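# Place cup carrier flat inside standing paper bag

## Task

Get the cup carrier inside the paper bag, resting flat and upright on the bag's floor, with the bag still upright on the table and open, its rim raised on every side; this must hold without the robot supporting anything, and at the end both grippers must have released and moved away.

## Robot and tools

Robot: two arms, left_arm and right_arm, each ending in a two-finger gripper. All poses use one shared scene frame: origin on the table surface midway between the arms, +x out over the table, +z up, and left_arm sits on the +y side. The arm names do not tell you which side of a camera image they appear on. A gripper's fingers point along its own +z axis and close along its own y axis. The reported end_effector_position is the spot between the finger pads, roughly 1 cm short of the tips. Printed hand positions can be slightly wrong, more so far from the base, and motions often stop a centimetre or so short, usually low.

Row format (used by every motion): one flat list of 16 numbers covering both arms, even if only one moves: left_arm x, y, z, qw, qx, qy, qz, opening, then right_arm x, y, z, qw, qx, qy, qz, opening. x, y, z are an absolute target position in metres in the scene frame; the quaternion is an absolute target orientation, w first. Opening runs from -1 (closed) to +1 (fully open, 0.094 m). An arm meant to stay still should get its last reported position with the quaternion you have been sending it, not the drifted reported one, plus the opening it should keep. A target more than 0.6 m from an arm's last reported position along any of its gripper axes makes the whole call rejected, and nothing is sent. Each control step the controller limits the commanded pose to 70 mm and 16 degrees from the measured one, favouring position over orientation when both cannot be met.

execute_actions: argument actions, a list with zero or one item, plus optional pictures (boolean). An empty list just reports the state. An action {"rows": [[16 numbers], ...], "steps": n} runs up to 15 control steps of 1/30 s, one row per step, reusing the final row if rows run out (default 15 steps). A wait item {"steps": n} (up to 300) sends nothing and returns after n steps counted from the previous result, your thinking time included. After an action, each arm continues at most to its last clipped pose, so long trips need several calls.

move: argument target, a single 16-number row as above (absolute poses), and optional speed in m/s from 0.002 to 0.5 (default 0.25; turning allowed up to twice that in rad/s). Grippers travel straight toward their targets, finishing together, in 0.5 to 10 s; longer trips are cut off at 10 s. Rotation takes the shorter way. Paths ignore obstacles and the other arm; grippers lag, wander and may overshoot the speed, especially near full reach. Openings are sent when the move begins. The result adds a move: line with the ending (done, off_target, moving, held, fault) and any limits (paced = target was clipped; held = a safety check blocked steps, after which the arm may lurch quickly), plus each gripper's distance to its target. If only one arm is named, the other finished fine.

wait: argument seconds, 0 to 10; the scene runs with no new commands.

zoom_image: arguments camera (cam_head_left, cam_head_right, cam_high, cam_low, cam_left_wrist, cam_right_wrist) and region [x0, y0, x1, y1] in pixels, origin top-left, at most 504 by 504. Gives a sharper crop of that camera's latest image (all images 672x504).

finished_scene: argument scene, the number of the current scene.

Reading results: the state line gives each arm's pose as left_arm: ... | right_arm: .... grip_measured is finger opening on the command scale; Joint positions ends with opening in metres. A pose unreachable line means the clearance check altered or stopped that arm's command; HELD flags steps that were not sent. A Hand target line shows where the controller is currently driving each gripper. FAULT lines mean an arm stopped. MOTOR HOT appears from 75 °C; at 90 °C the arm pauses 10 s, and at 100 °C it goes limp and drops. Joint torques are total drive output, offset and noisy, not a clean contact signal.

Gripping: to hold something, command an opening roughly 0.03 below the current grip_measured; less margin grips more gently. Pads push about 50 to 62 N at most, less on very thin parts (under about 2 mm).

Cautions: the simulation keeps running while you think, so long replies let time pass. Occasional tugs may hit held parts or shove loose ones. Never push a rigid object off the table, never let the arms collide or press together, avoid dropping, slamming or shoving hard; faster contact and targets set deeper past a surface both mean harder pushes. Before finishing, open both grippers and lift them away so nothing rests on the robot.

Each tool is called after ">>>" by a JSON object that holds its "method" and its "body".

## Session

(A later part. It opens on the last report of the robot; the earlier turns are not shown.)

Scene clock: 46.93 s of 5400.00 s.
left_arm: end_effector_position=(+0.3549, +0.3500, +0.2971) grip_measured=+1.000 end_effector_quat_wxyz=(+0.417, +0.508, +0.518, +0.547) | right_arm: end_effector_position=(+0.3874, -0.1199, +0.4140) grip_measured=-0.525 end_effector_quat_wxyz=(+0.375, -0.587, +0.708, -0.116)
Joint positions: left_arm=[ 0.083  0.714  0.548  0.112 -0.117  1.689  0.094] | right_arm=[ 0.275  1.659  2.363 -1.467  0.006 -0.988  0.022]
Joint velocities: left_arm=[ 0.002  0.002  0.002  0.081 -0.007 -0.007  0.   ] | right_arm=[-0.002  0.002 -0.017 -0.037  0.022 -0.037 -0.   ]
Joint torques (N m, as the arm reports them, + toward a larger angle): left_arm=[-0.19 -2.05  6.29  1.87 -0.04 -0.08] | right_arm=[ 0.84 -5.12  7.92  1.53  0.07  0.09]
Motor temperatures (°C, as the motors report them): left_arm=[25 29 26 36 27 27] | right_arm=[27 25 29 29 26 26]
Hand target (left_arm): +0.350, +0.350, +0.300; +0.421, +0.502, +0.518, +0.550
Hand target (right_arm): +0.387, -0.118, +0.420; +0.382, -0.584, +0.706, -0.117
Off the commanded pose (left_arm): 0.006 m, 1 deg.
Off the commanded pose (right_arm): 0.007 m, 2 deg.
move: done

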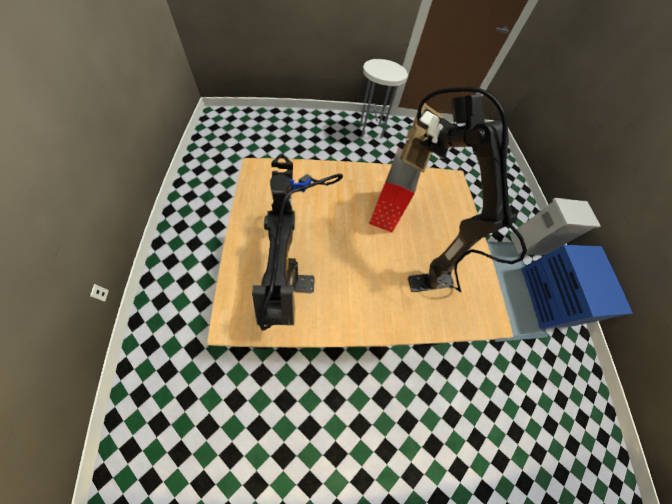

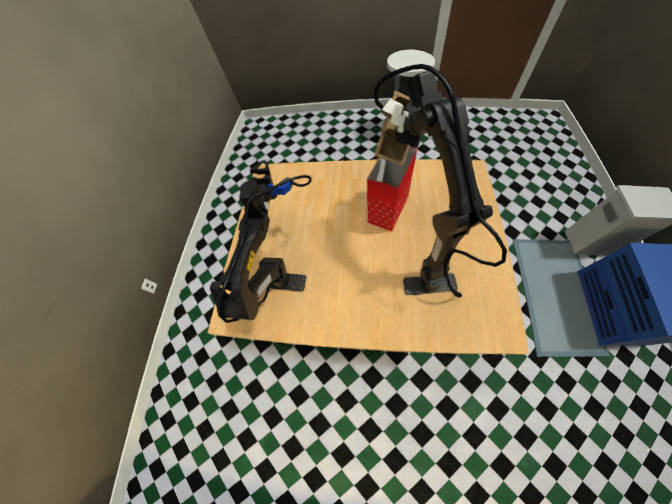

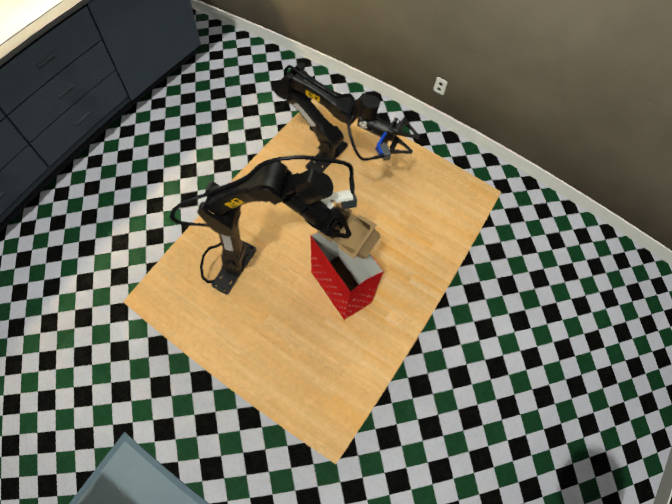

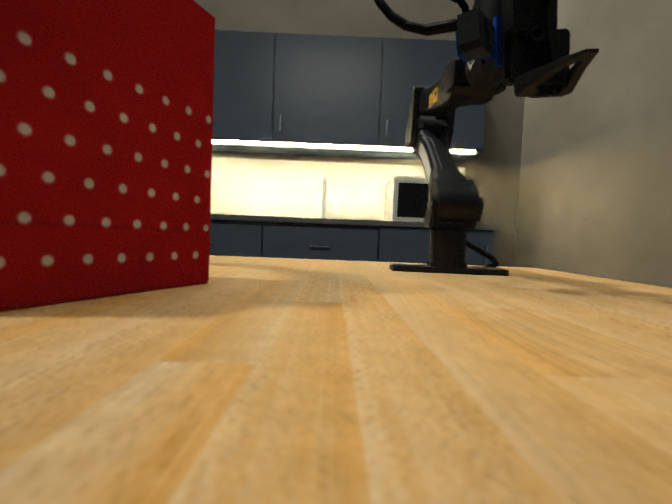

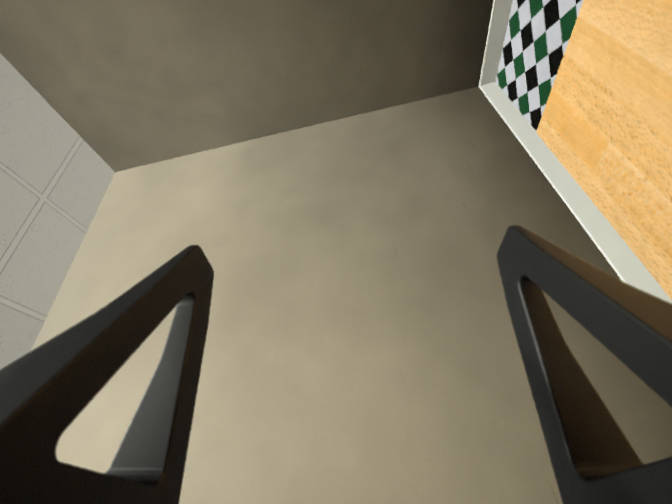

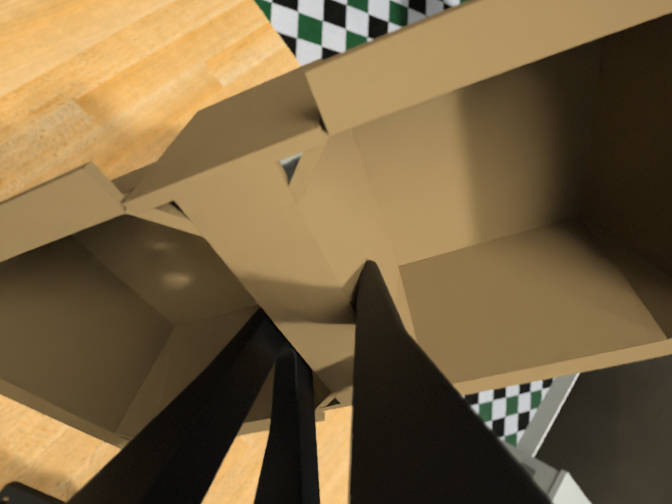

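>>> {"method": "move", "body": {"target": [0.35,0.35,0.3,0.421,0.502,0.518,0.55,1,0.39,-0.125,0.355,0.315,-0.582,0.745,-0.084,-0.58], "speed": 0.1}}

>>> {"method": "zoom_image", "body": {"camera": "cam_high", "region": [270,180,420,330]}}

>>> {"method": "zoom_image", "body": {"camera": "cam_head_left", "region": [350,100,480,230]}}

>>> {"method": "zoom_image", "body": {"camera": "cam_head_right", "region": [330,100,460,230]}}

Scene clock: 55.87 s of 5400.00 s.
left_arm: end_effector_position=(+0.3549, +0.3500, +0.2971) grip_measured=+1.000 end_effector_quat_wxyz=(+0.417, +0.508, +0.518, +0.547) | right_arm: end_effector_position=(+0.3903, -0.1229, +0.3431) grip_measured=-0.525 end_effector_quat_wxyz=(+0.291, -0.592, +0.747, -0.083)
Joint positions: left_arm=[ 0.083  0.714  0.548  0.112 -0.117  1.689  0.094] | right_arm=[ 0.26   1.637  2.106 -1.425 -0.003 -0.954  0.022]
Joint velocities: left_arm=[-0.007 -0.007 -0.017 -0.037 -0.007 -0.022  0.   ] | right_arm=[-0.007 -0.012  0.007  0.081 -0.037  0.007 -0.   ]
Joint torques (N m, as the arm reports them, + toward a larger angle): left_arm=[-0.26 -1.93  6.43  1.89 -0.07 -0.09] | right_arm=[-1.03 -9.37  5.08  1.61 -0.2   0.07]
Motor temperatures (°C, as the motors report them): left_arm=[25 29 26 37 27 27] | right_arm=[27 25 29 30 26 26]
Hand target (left_arm): +0.350, +0.350, +0.300; +0.421, +0.502, +0.518, +0.550
Hand target (right_arm): +0.389, -0.125, +0.355; +0.314, -0.581, +0.746, -0.084
Off the commanded pose (left_arm): 0.006 m, 1 deg.
Off the commanded pose (right_arm): 0.012 m, 3 deg.
After step 90, 4.80 s passed at rest.
move: off_target (right_arm)

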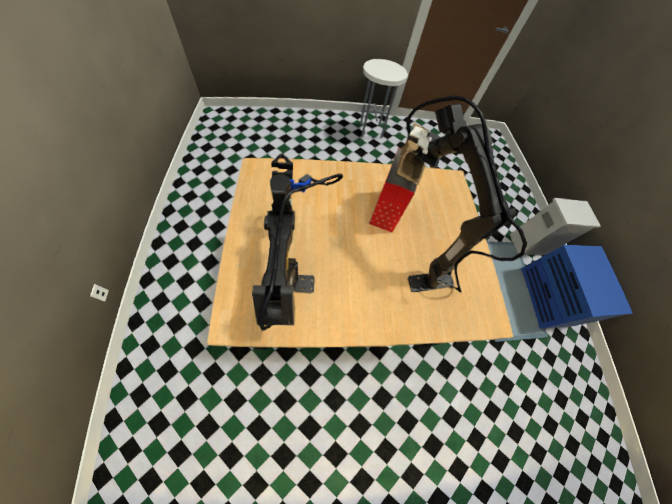

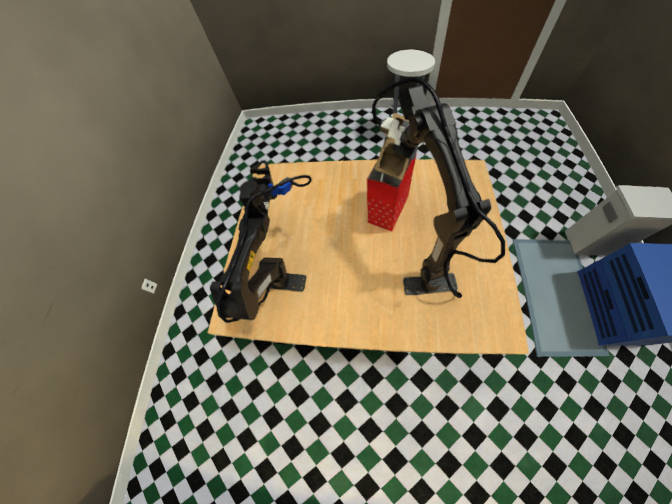

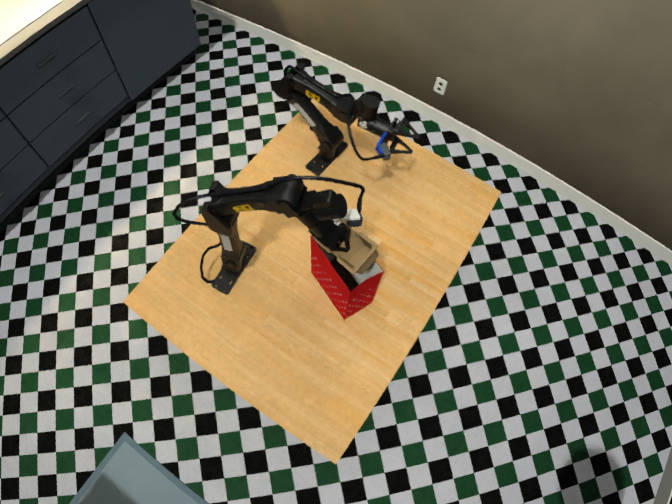

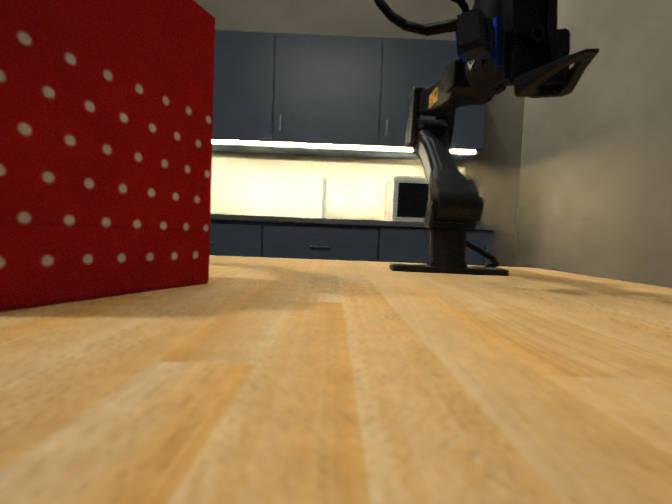

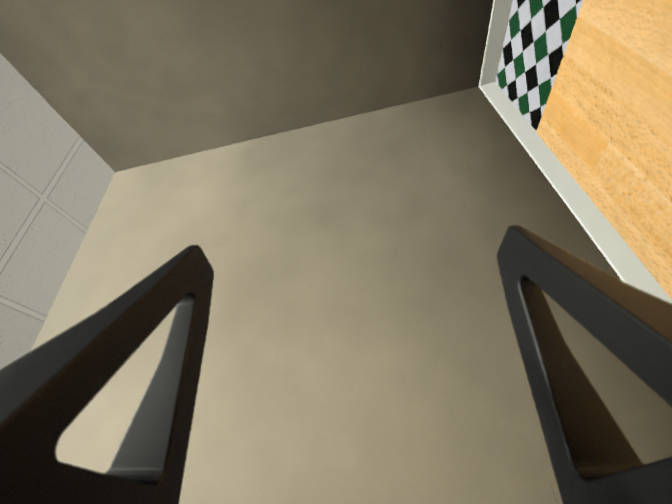

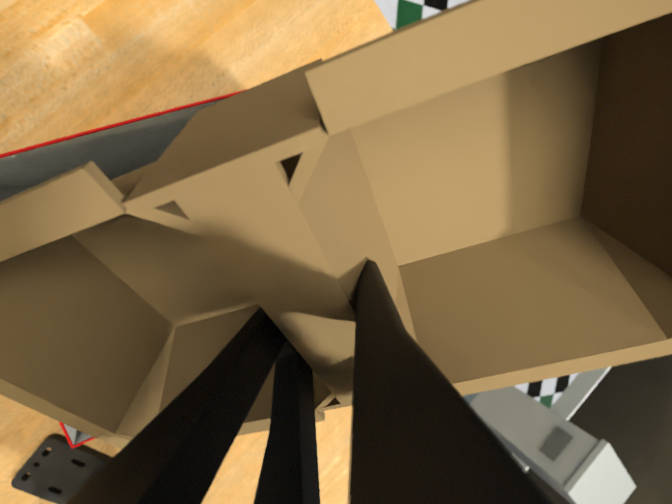

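Region (270, 180, 420, 330) of cam_high's 672x504 image, scaled by 3.360, with more detail than that image has.

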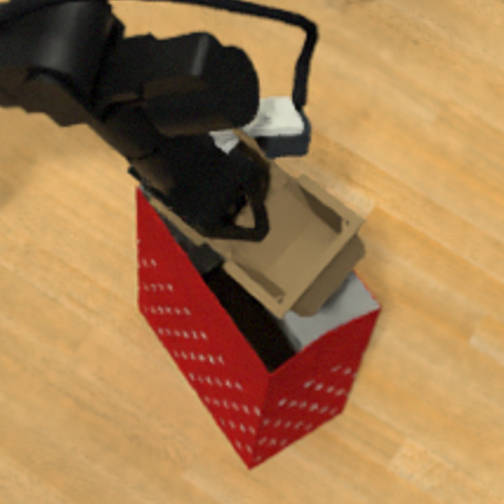

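Region (350, 100, 480, 230) of cam_head_left's 672x504 image, scaled by 3.877, with more detail than that image has.

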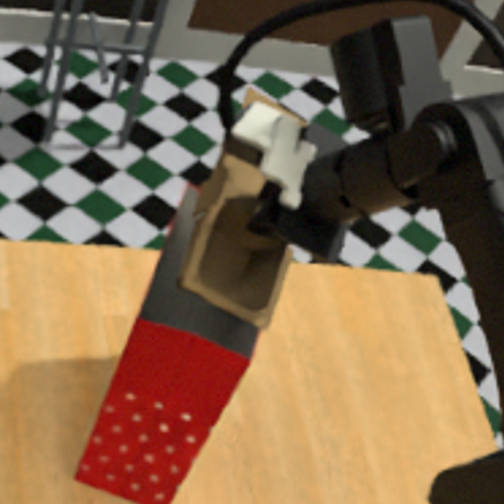

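Region (330, 100, 460, 230) of cam_head_right's 672x504 image, scaled by 3.877, with more detail than that image has.

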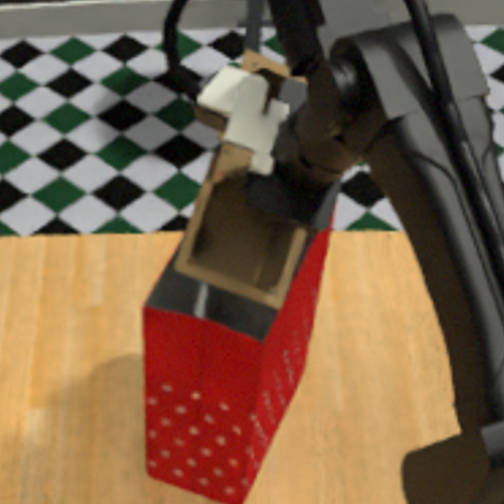

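>>> {"method": "move", "body": {"target": [0.35,0.35,0.3,0.421,0.502,0.518,0.55,1,0.392,-0.105,0.325,0.3,-0.56,0.77,-0.07,-0.58], "speed": 0.05}}

>>> {"method": "zoom_image", "body": {"camera": "cam_high", "region": [270,180,420,330]}}

>>> {"method": "zoom_image", "body": {"camera": "cam_head_left", "region": [350,100,480,230]}}

Scene clock: 61.03 s of 5400.00 s.
left_arm: end_effector_position=(+0.3549, +0.3500, +0.2971) grip_measured=+1.000 end_effector_quat_wxyz=(+0.417, +0.508, +0.518, +0.547) | right_arm: end_effector_position=(+0.3950, -0.1070, +0.3115) grip_measured=-0.525 end_effector_quat_wxyz=(+0.275, -0.565, +0.775, -0.065)
Joint positions: left_arm=[ 0.083  0.714  0.548  0.112 -0.117  1.689  0.094] | right_arm=[ 0.303  1.637  1.978 -1.339  0.016 -0.835  0.022]
Joint velocities: left_arm=[-0.002 -0.002  0.007 -0.051 -0.037  0.051  0.   ] | right_arm=[-0.012 -0.002  0.007  0.051 -0.022  0.037  0.001]
Joint torques (N m, as the arm reports them, + toward a larger angle): left_arm=[-0.25 -2.02  6.44  1.87 -0.04 -0.08] | right_arm=[  1.09 -10.2    5.54   1.51   0.11   0.11]
Motor temperatures (°C, as the motors report them): left_arm=[25 29 26 37 27 27] | right_arm=[27 26 29 30 26 26]
Hand target (left_arm): +0.350, +0.350, +0.300; +0.421, +0.502, +0.518, +0.550
Hand target (right_arm): +0.391, -0.105, +0.325; +0.299, -0.560, +0.770, -0.070
Off the commanded pose (left_arm): 0.006 m, 1 deg.
Off the commanded pose (right_arm): 0.014 m, 3 deg.
After step 90, 0.90 s passed at rest.
move: off_target (right_arm)

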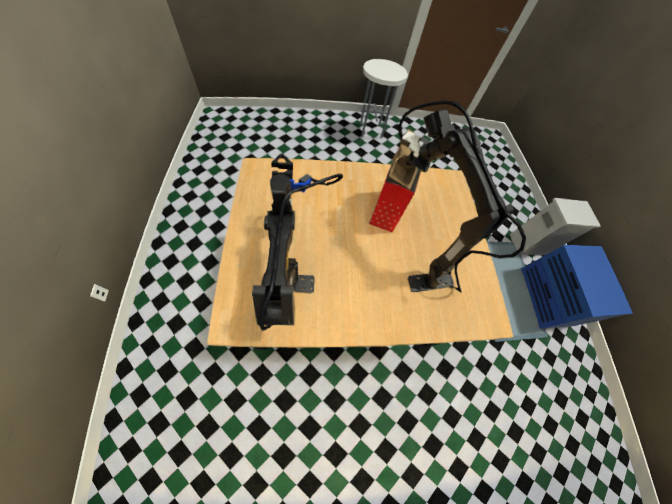

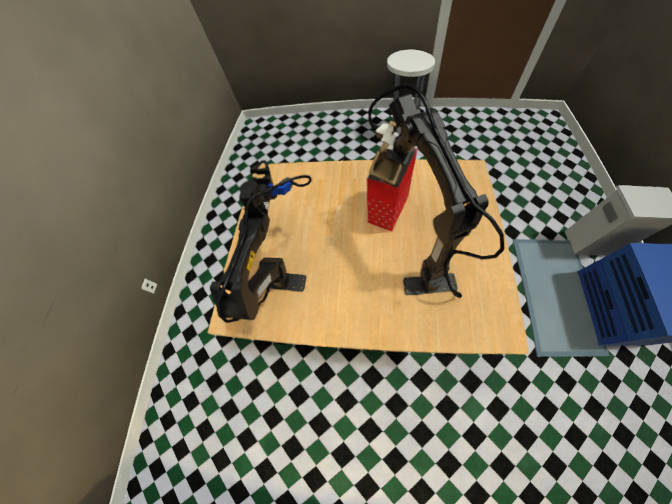

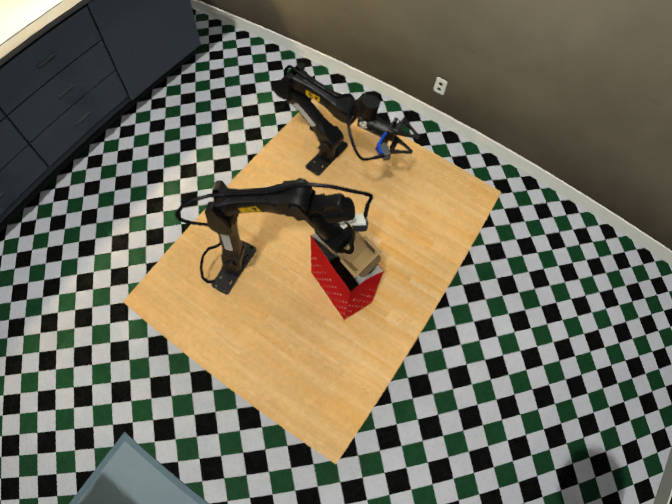

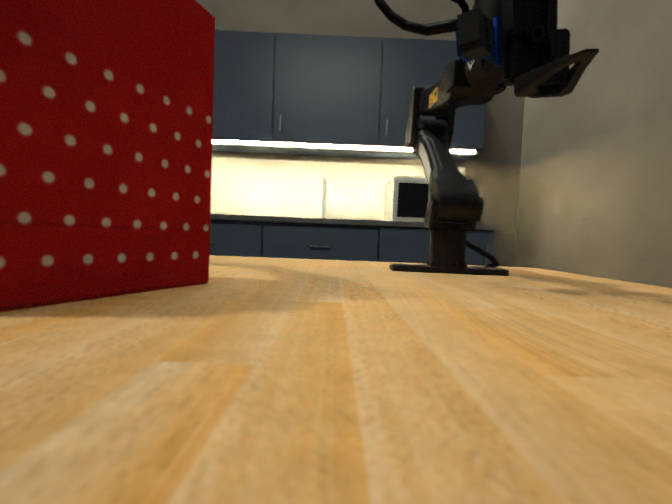

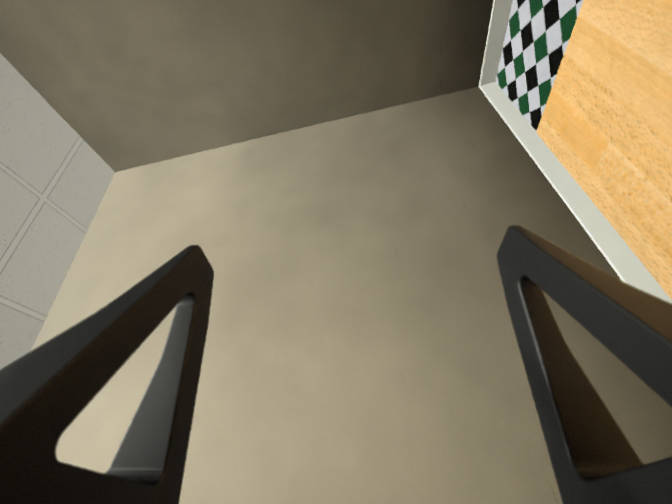

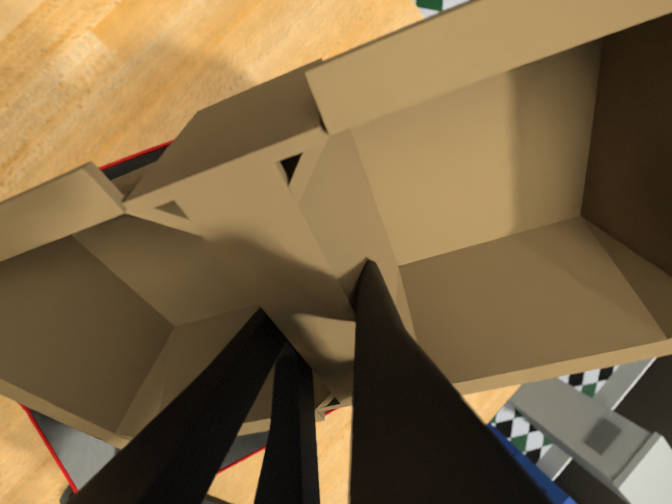

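Region (270, 180, 420, 330) of cam_high's 672x504 image, scaled by 3.360, with more detail than that image has.

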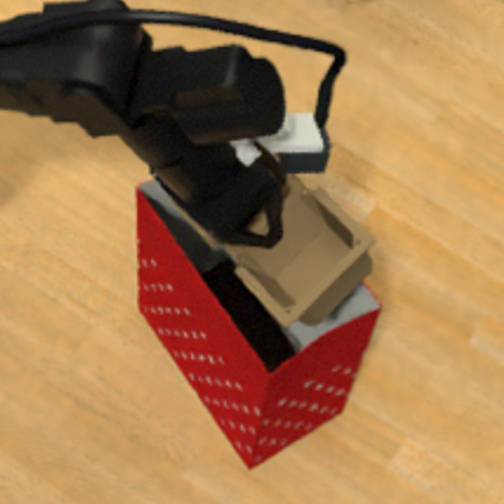

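Region (350, 100, 480, 230) of cam_head_left's 672x504 image, scaled by 3.877, with more detail than that image has.

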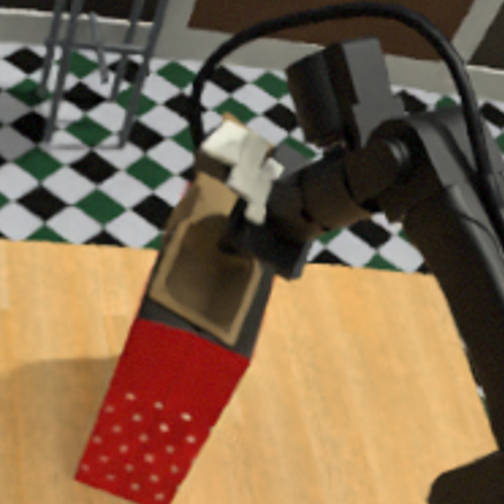

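The low end is in but now sits tight against the far wall, so I'll shift back slightly while descending.

>>> {"method": "move", "body": {"target": [0.35,0.35,0.3,0.421,0.502,0.518,0.55,1,0.382,-0.12,0.295,0.25,-0.57,0.78,-0.06,-0.58], "speed": 0.05}}

>>> {"method": "zoom_image", "body": {"camera": "cam_high", "region": [270,180,420,330]}}

>>> {"method": "zoom_image", "body": {"camera": "cam_head_left", "region": [350,100,480,230]}}

Scene clock: 66.30 s of 5400.00 s.
left_arm: end_effector_position=(+0.3549, +0.3500, +0.2971) grip_measured=+1.000 end_effector_quat_wxyz=(+0.417, +0.508, +0.518, +0.547) | right_arm: end_effector_position=(+0.3865, -0.1157, +0.2884) grip_measured=-0.525 end_effector_quat_wxyz=(+0.241, -0.573, +0.781, -0.062)
Joint positions: left_arm=[ 0.083  0.714  0.548  0.112 -0.117  1.689  0.094] | right_arm=[ 0.291  1.617  1.89  -1.341  0.017 -0.853  0.022]
Joint velocities: left_arm=[-0.012  0.007  0.002  0.022 -0.051 -0.022  0.   ] | right_arm=[-0.002 -0.012 -0.017 -0.051 -0.095 -0.037  0.   ]
Joint torques (N m, as the arm reports them, + toward a larger angle): left_arm=[-0.29 -2.06  6.51  1.86 -0.06 -0.09] | right_arm=[-1.04 -9.45  5.9   1.13 -0.12 -0.03]
Motor temperatures (°C, as the motors report them): left_arm=[25 29 26 37 27 27] | right_arm=[27 26 29 30 26 26]
Hand target (left_arm): +0.350, +0.350, +0.300; +0.421, +0.502, +0.518, +0.550
Hand target (right_arm): +0.382, -0.120, +0.295; +0.250, -0.570, +0.781, -0.060
Off the commanded pose (left_arm): 0.006 m, 1 deg.
Off the commanded pose (right_arm): 0.009 m, 1 deg.
After step 90, 1.33 s passed at rest.
move: done

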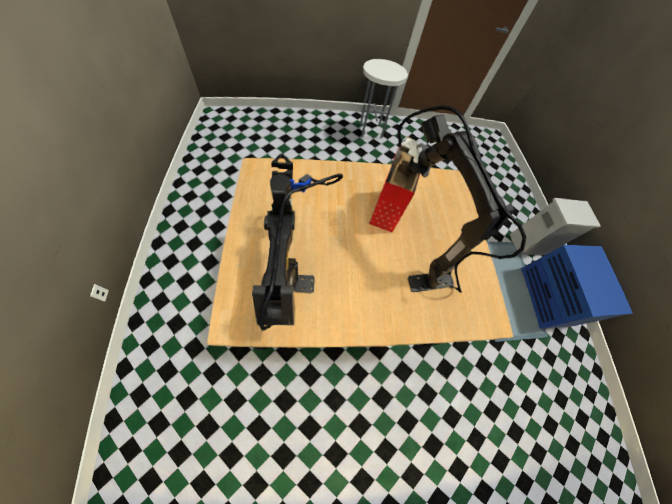

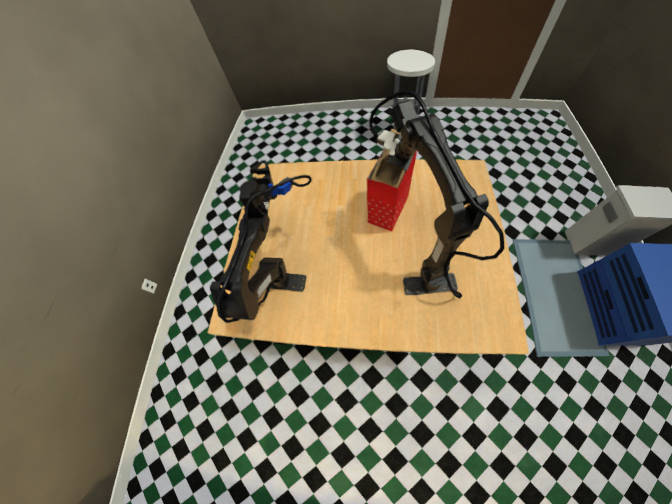

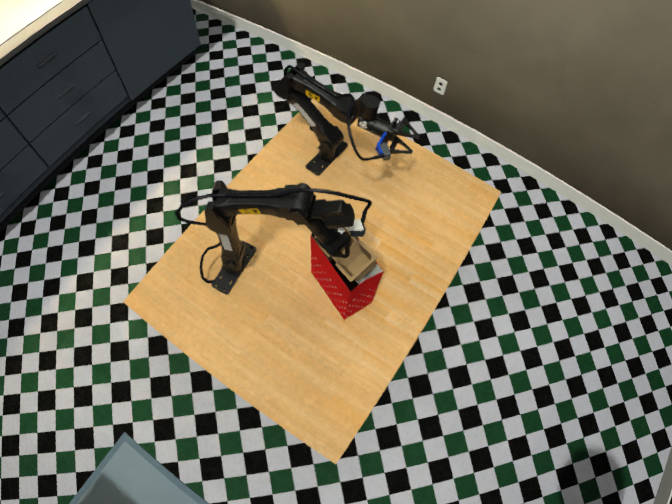

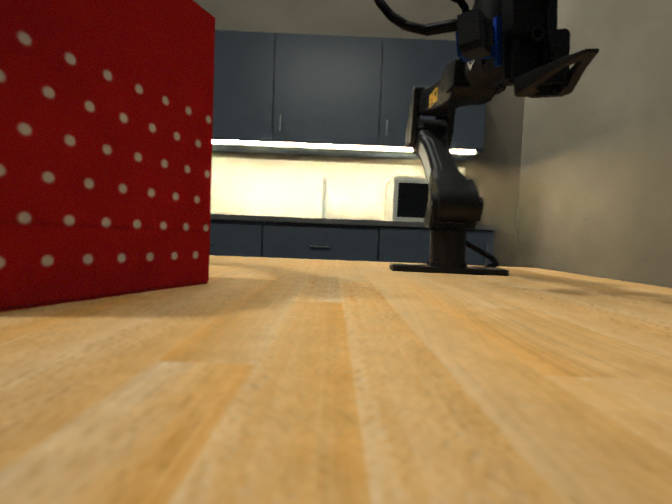

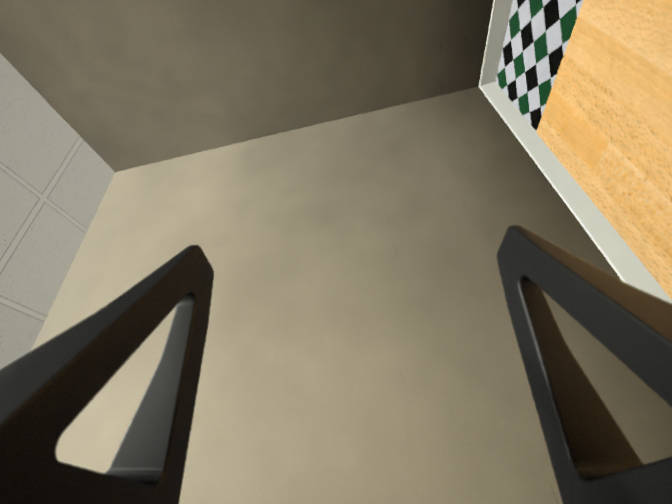

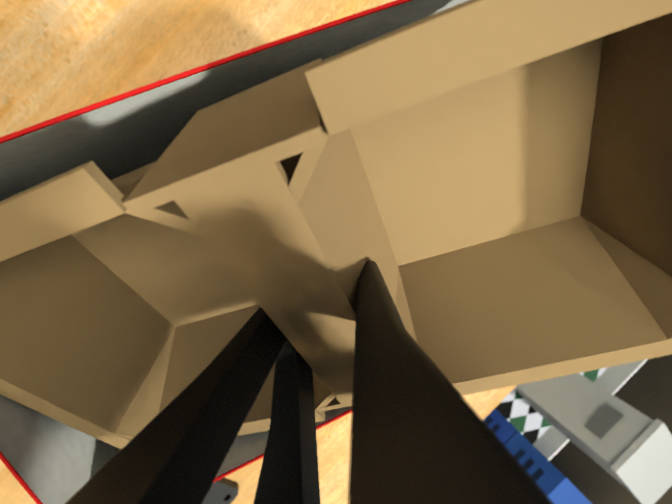

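Region (270, 180, 420, 330) of cam_high's 672x504 image, scaled by 3.360, with more detail than that image has.

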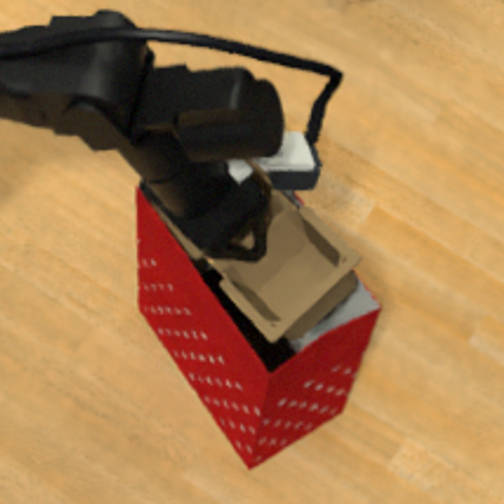

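Region (350, 100, 480, 230) of cam_head_left's 672x504 image, scaled by 3.877, with more detail than that image has.

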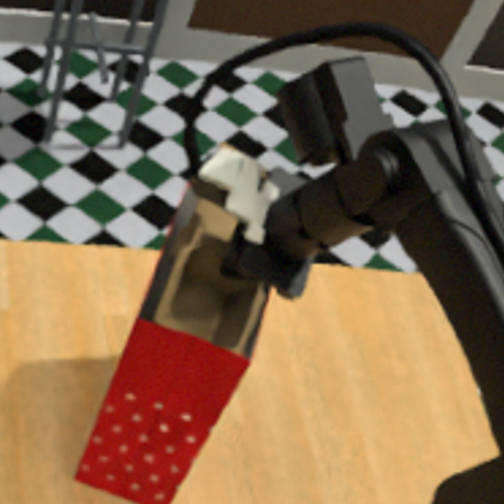

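>>> {"method": "move", "body": {"target": [0.35,0.35,0.3,0.421,0.502,0.518,0.55,1,0.388,-0.118,0.24,0.14,-0.567,0.81,-0.03,-0.58], "speed": 0.06}}

>>> {"method": "zoom_image", "body": {"camera": "cam_high", "region": [270,180,420,330]}}

>>> {"method": "zoom_image", "body": {"camera": "cam_head_left", "region": [350,100,480,230]}}

>>> {"method": "zoom_image", "body": {"camera": "cam_head_right", "region": [330,100,460,230]}}

Scene clock: 73.17 s of 5400.00 s.
left_arm: end_effector_position=(+0.3549, +0.3500, +0.2971) grip_measured=+1.000 end_effector_quat_wxyz=(+0.417, +0.508, +0.518, +0.547) | right_arm: end_effector_position=(+0.3829, -0.1171, +0.2328) grip_measured=-0.525 end_effector_quat_wxyz=(+0.131, -0.575, +0.807, -0.035)
Joint positions: left_arm=[ 0.083  0.714  0.548  0.112 -0.117  1.689  0.094] | right_arm=[ 0.291  1.749  1.89  -1.44   0.016 -0.823  0.022]
Joint velocities: left_arm=[ 0.002 -0.017  0.002 -0.007  0.022  0.007  0.   ] | right_arm=[-0.002 -0.002 -0.002  0.037 -0.022  0.007 -0.001]
Joint torques (N m, as the arm reports them, + toward a larger angle): left_arm=[-0.18 -1.97  6.42  1.88 -0.06 -0.08] | right_arm=[-1.31 -7.47 10.58  0.63 -0.13  0.04]
Motor temperatures (°C, as the motors report them): left_arm=[25 29 26 37 27 27] | right_arm=[27 26 29 30 26 26]
Hand target (left_arm): +0.350, +0.350, +0.300; +0.421, +0.502, +0.518, +0.550
Hand target (right_arm): +0.387, -0.118, +0.240; +0.141, -0.566, +0.812, -0.031
Off the commanded pose (left_arm): 0.006 m, 1 deg.
Off the commanded pose (right_arm): 0.009 m, 2 deg.
After step 90, 1.73 s passed at rest.
move: done

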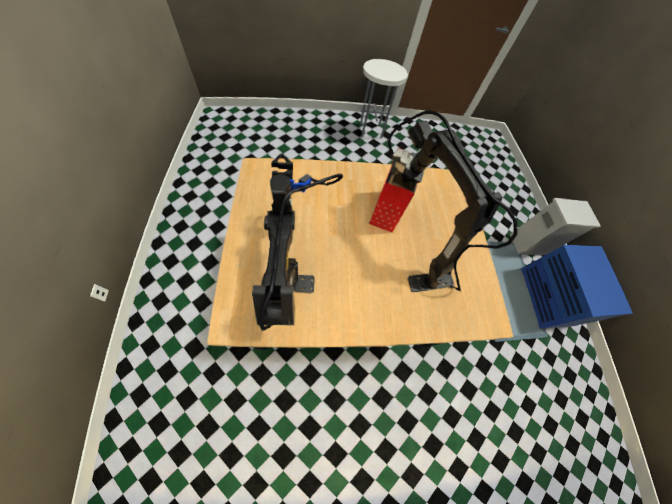

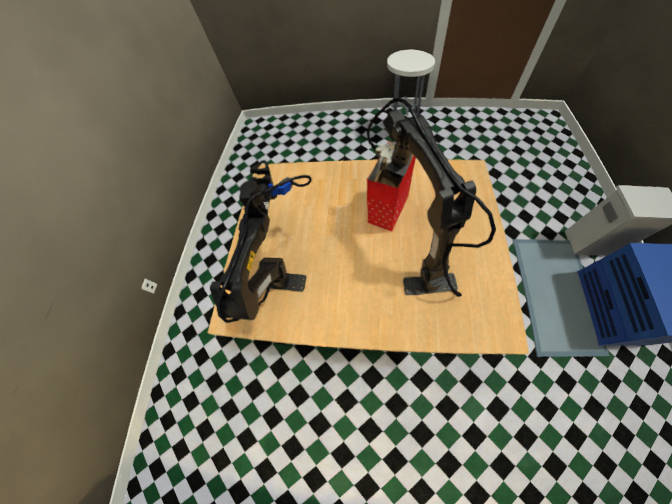

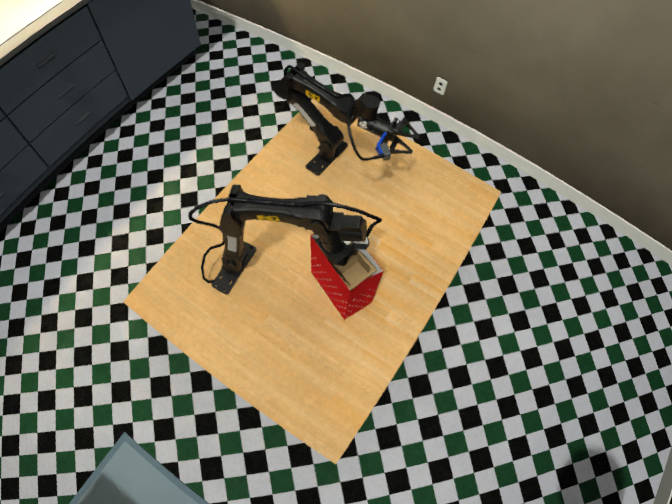

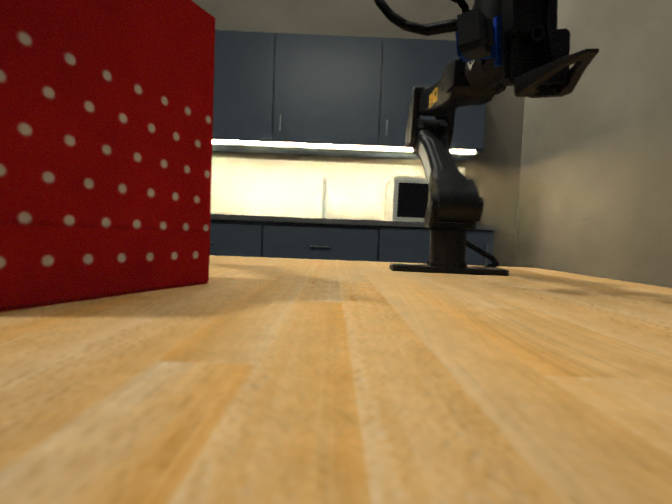

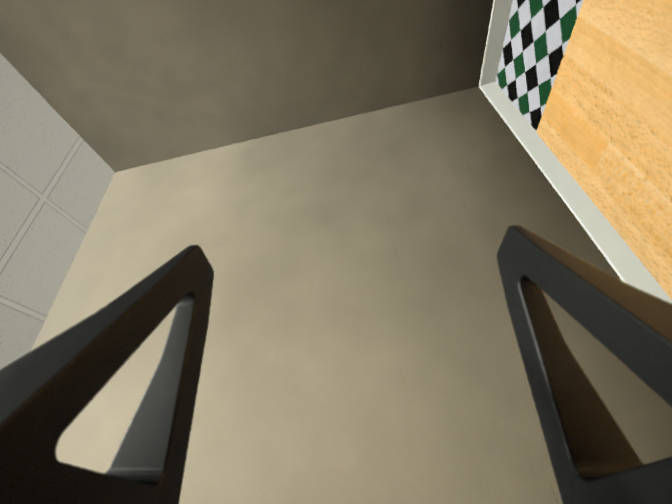

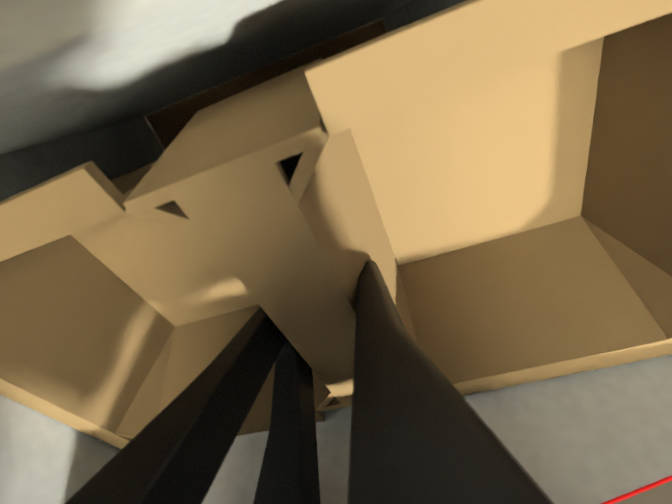

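Region (270, 180, 420, 330) of cam_high's 672x504 image, scaled by 3.360, with more detail than that image has.

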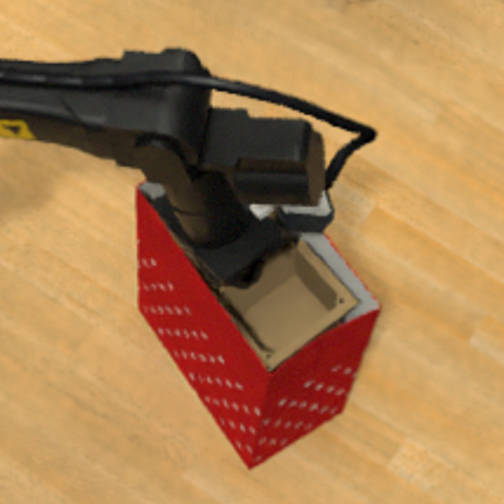

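Region (350, 100, 480, 230) of cam_head_left's 672x504 image, scaled by 3.877, with more detail than that image has.

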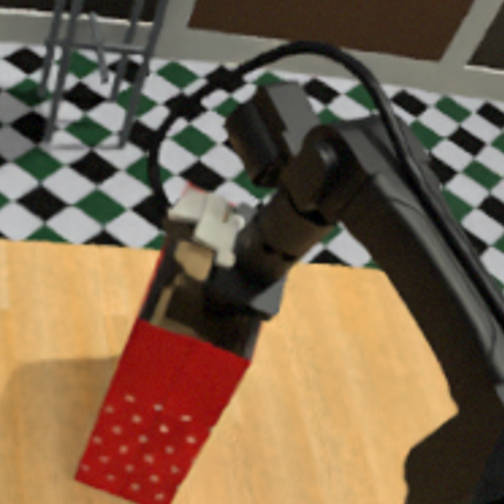

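Region (330, 100, 460, 230) of cam_head_right's 672x504 image, scaled by 3.877, with more detail than that image has.

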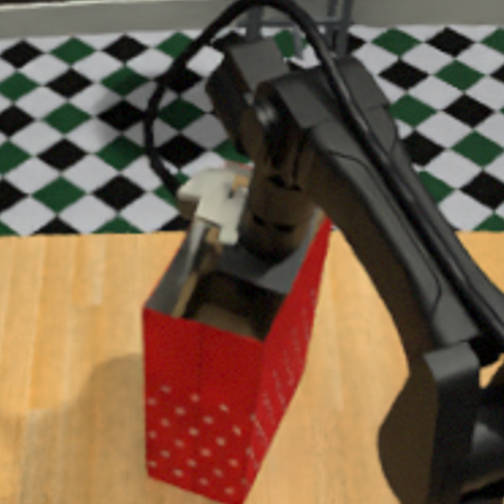

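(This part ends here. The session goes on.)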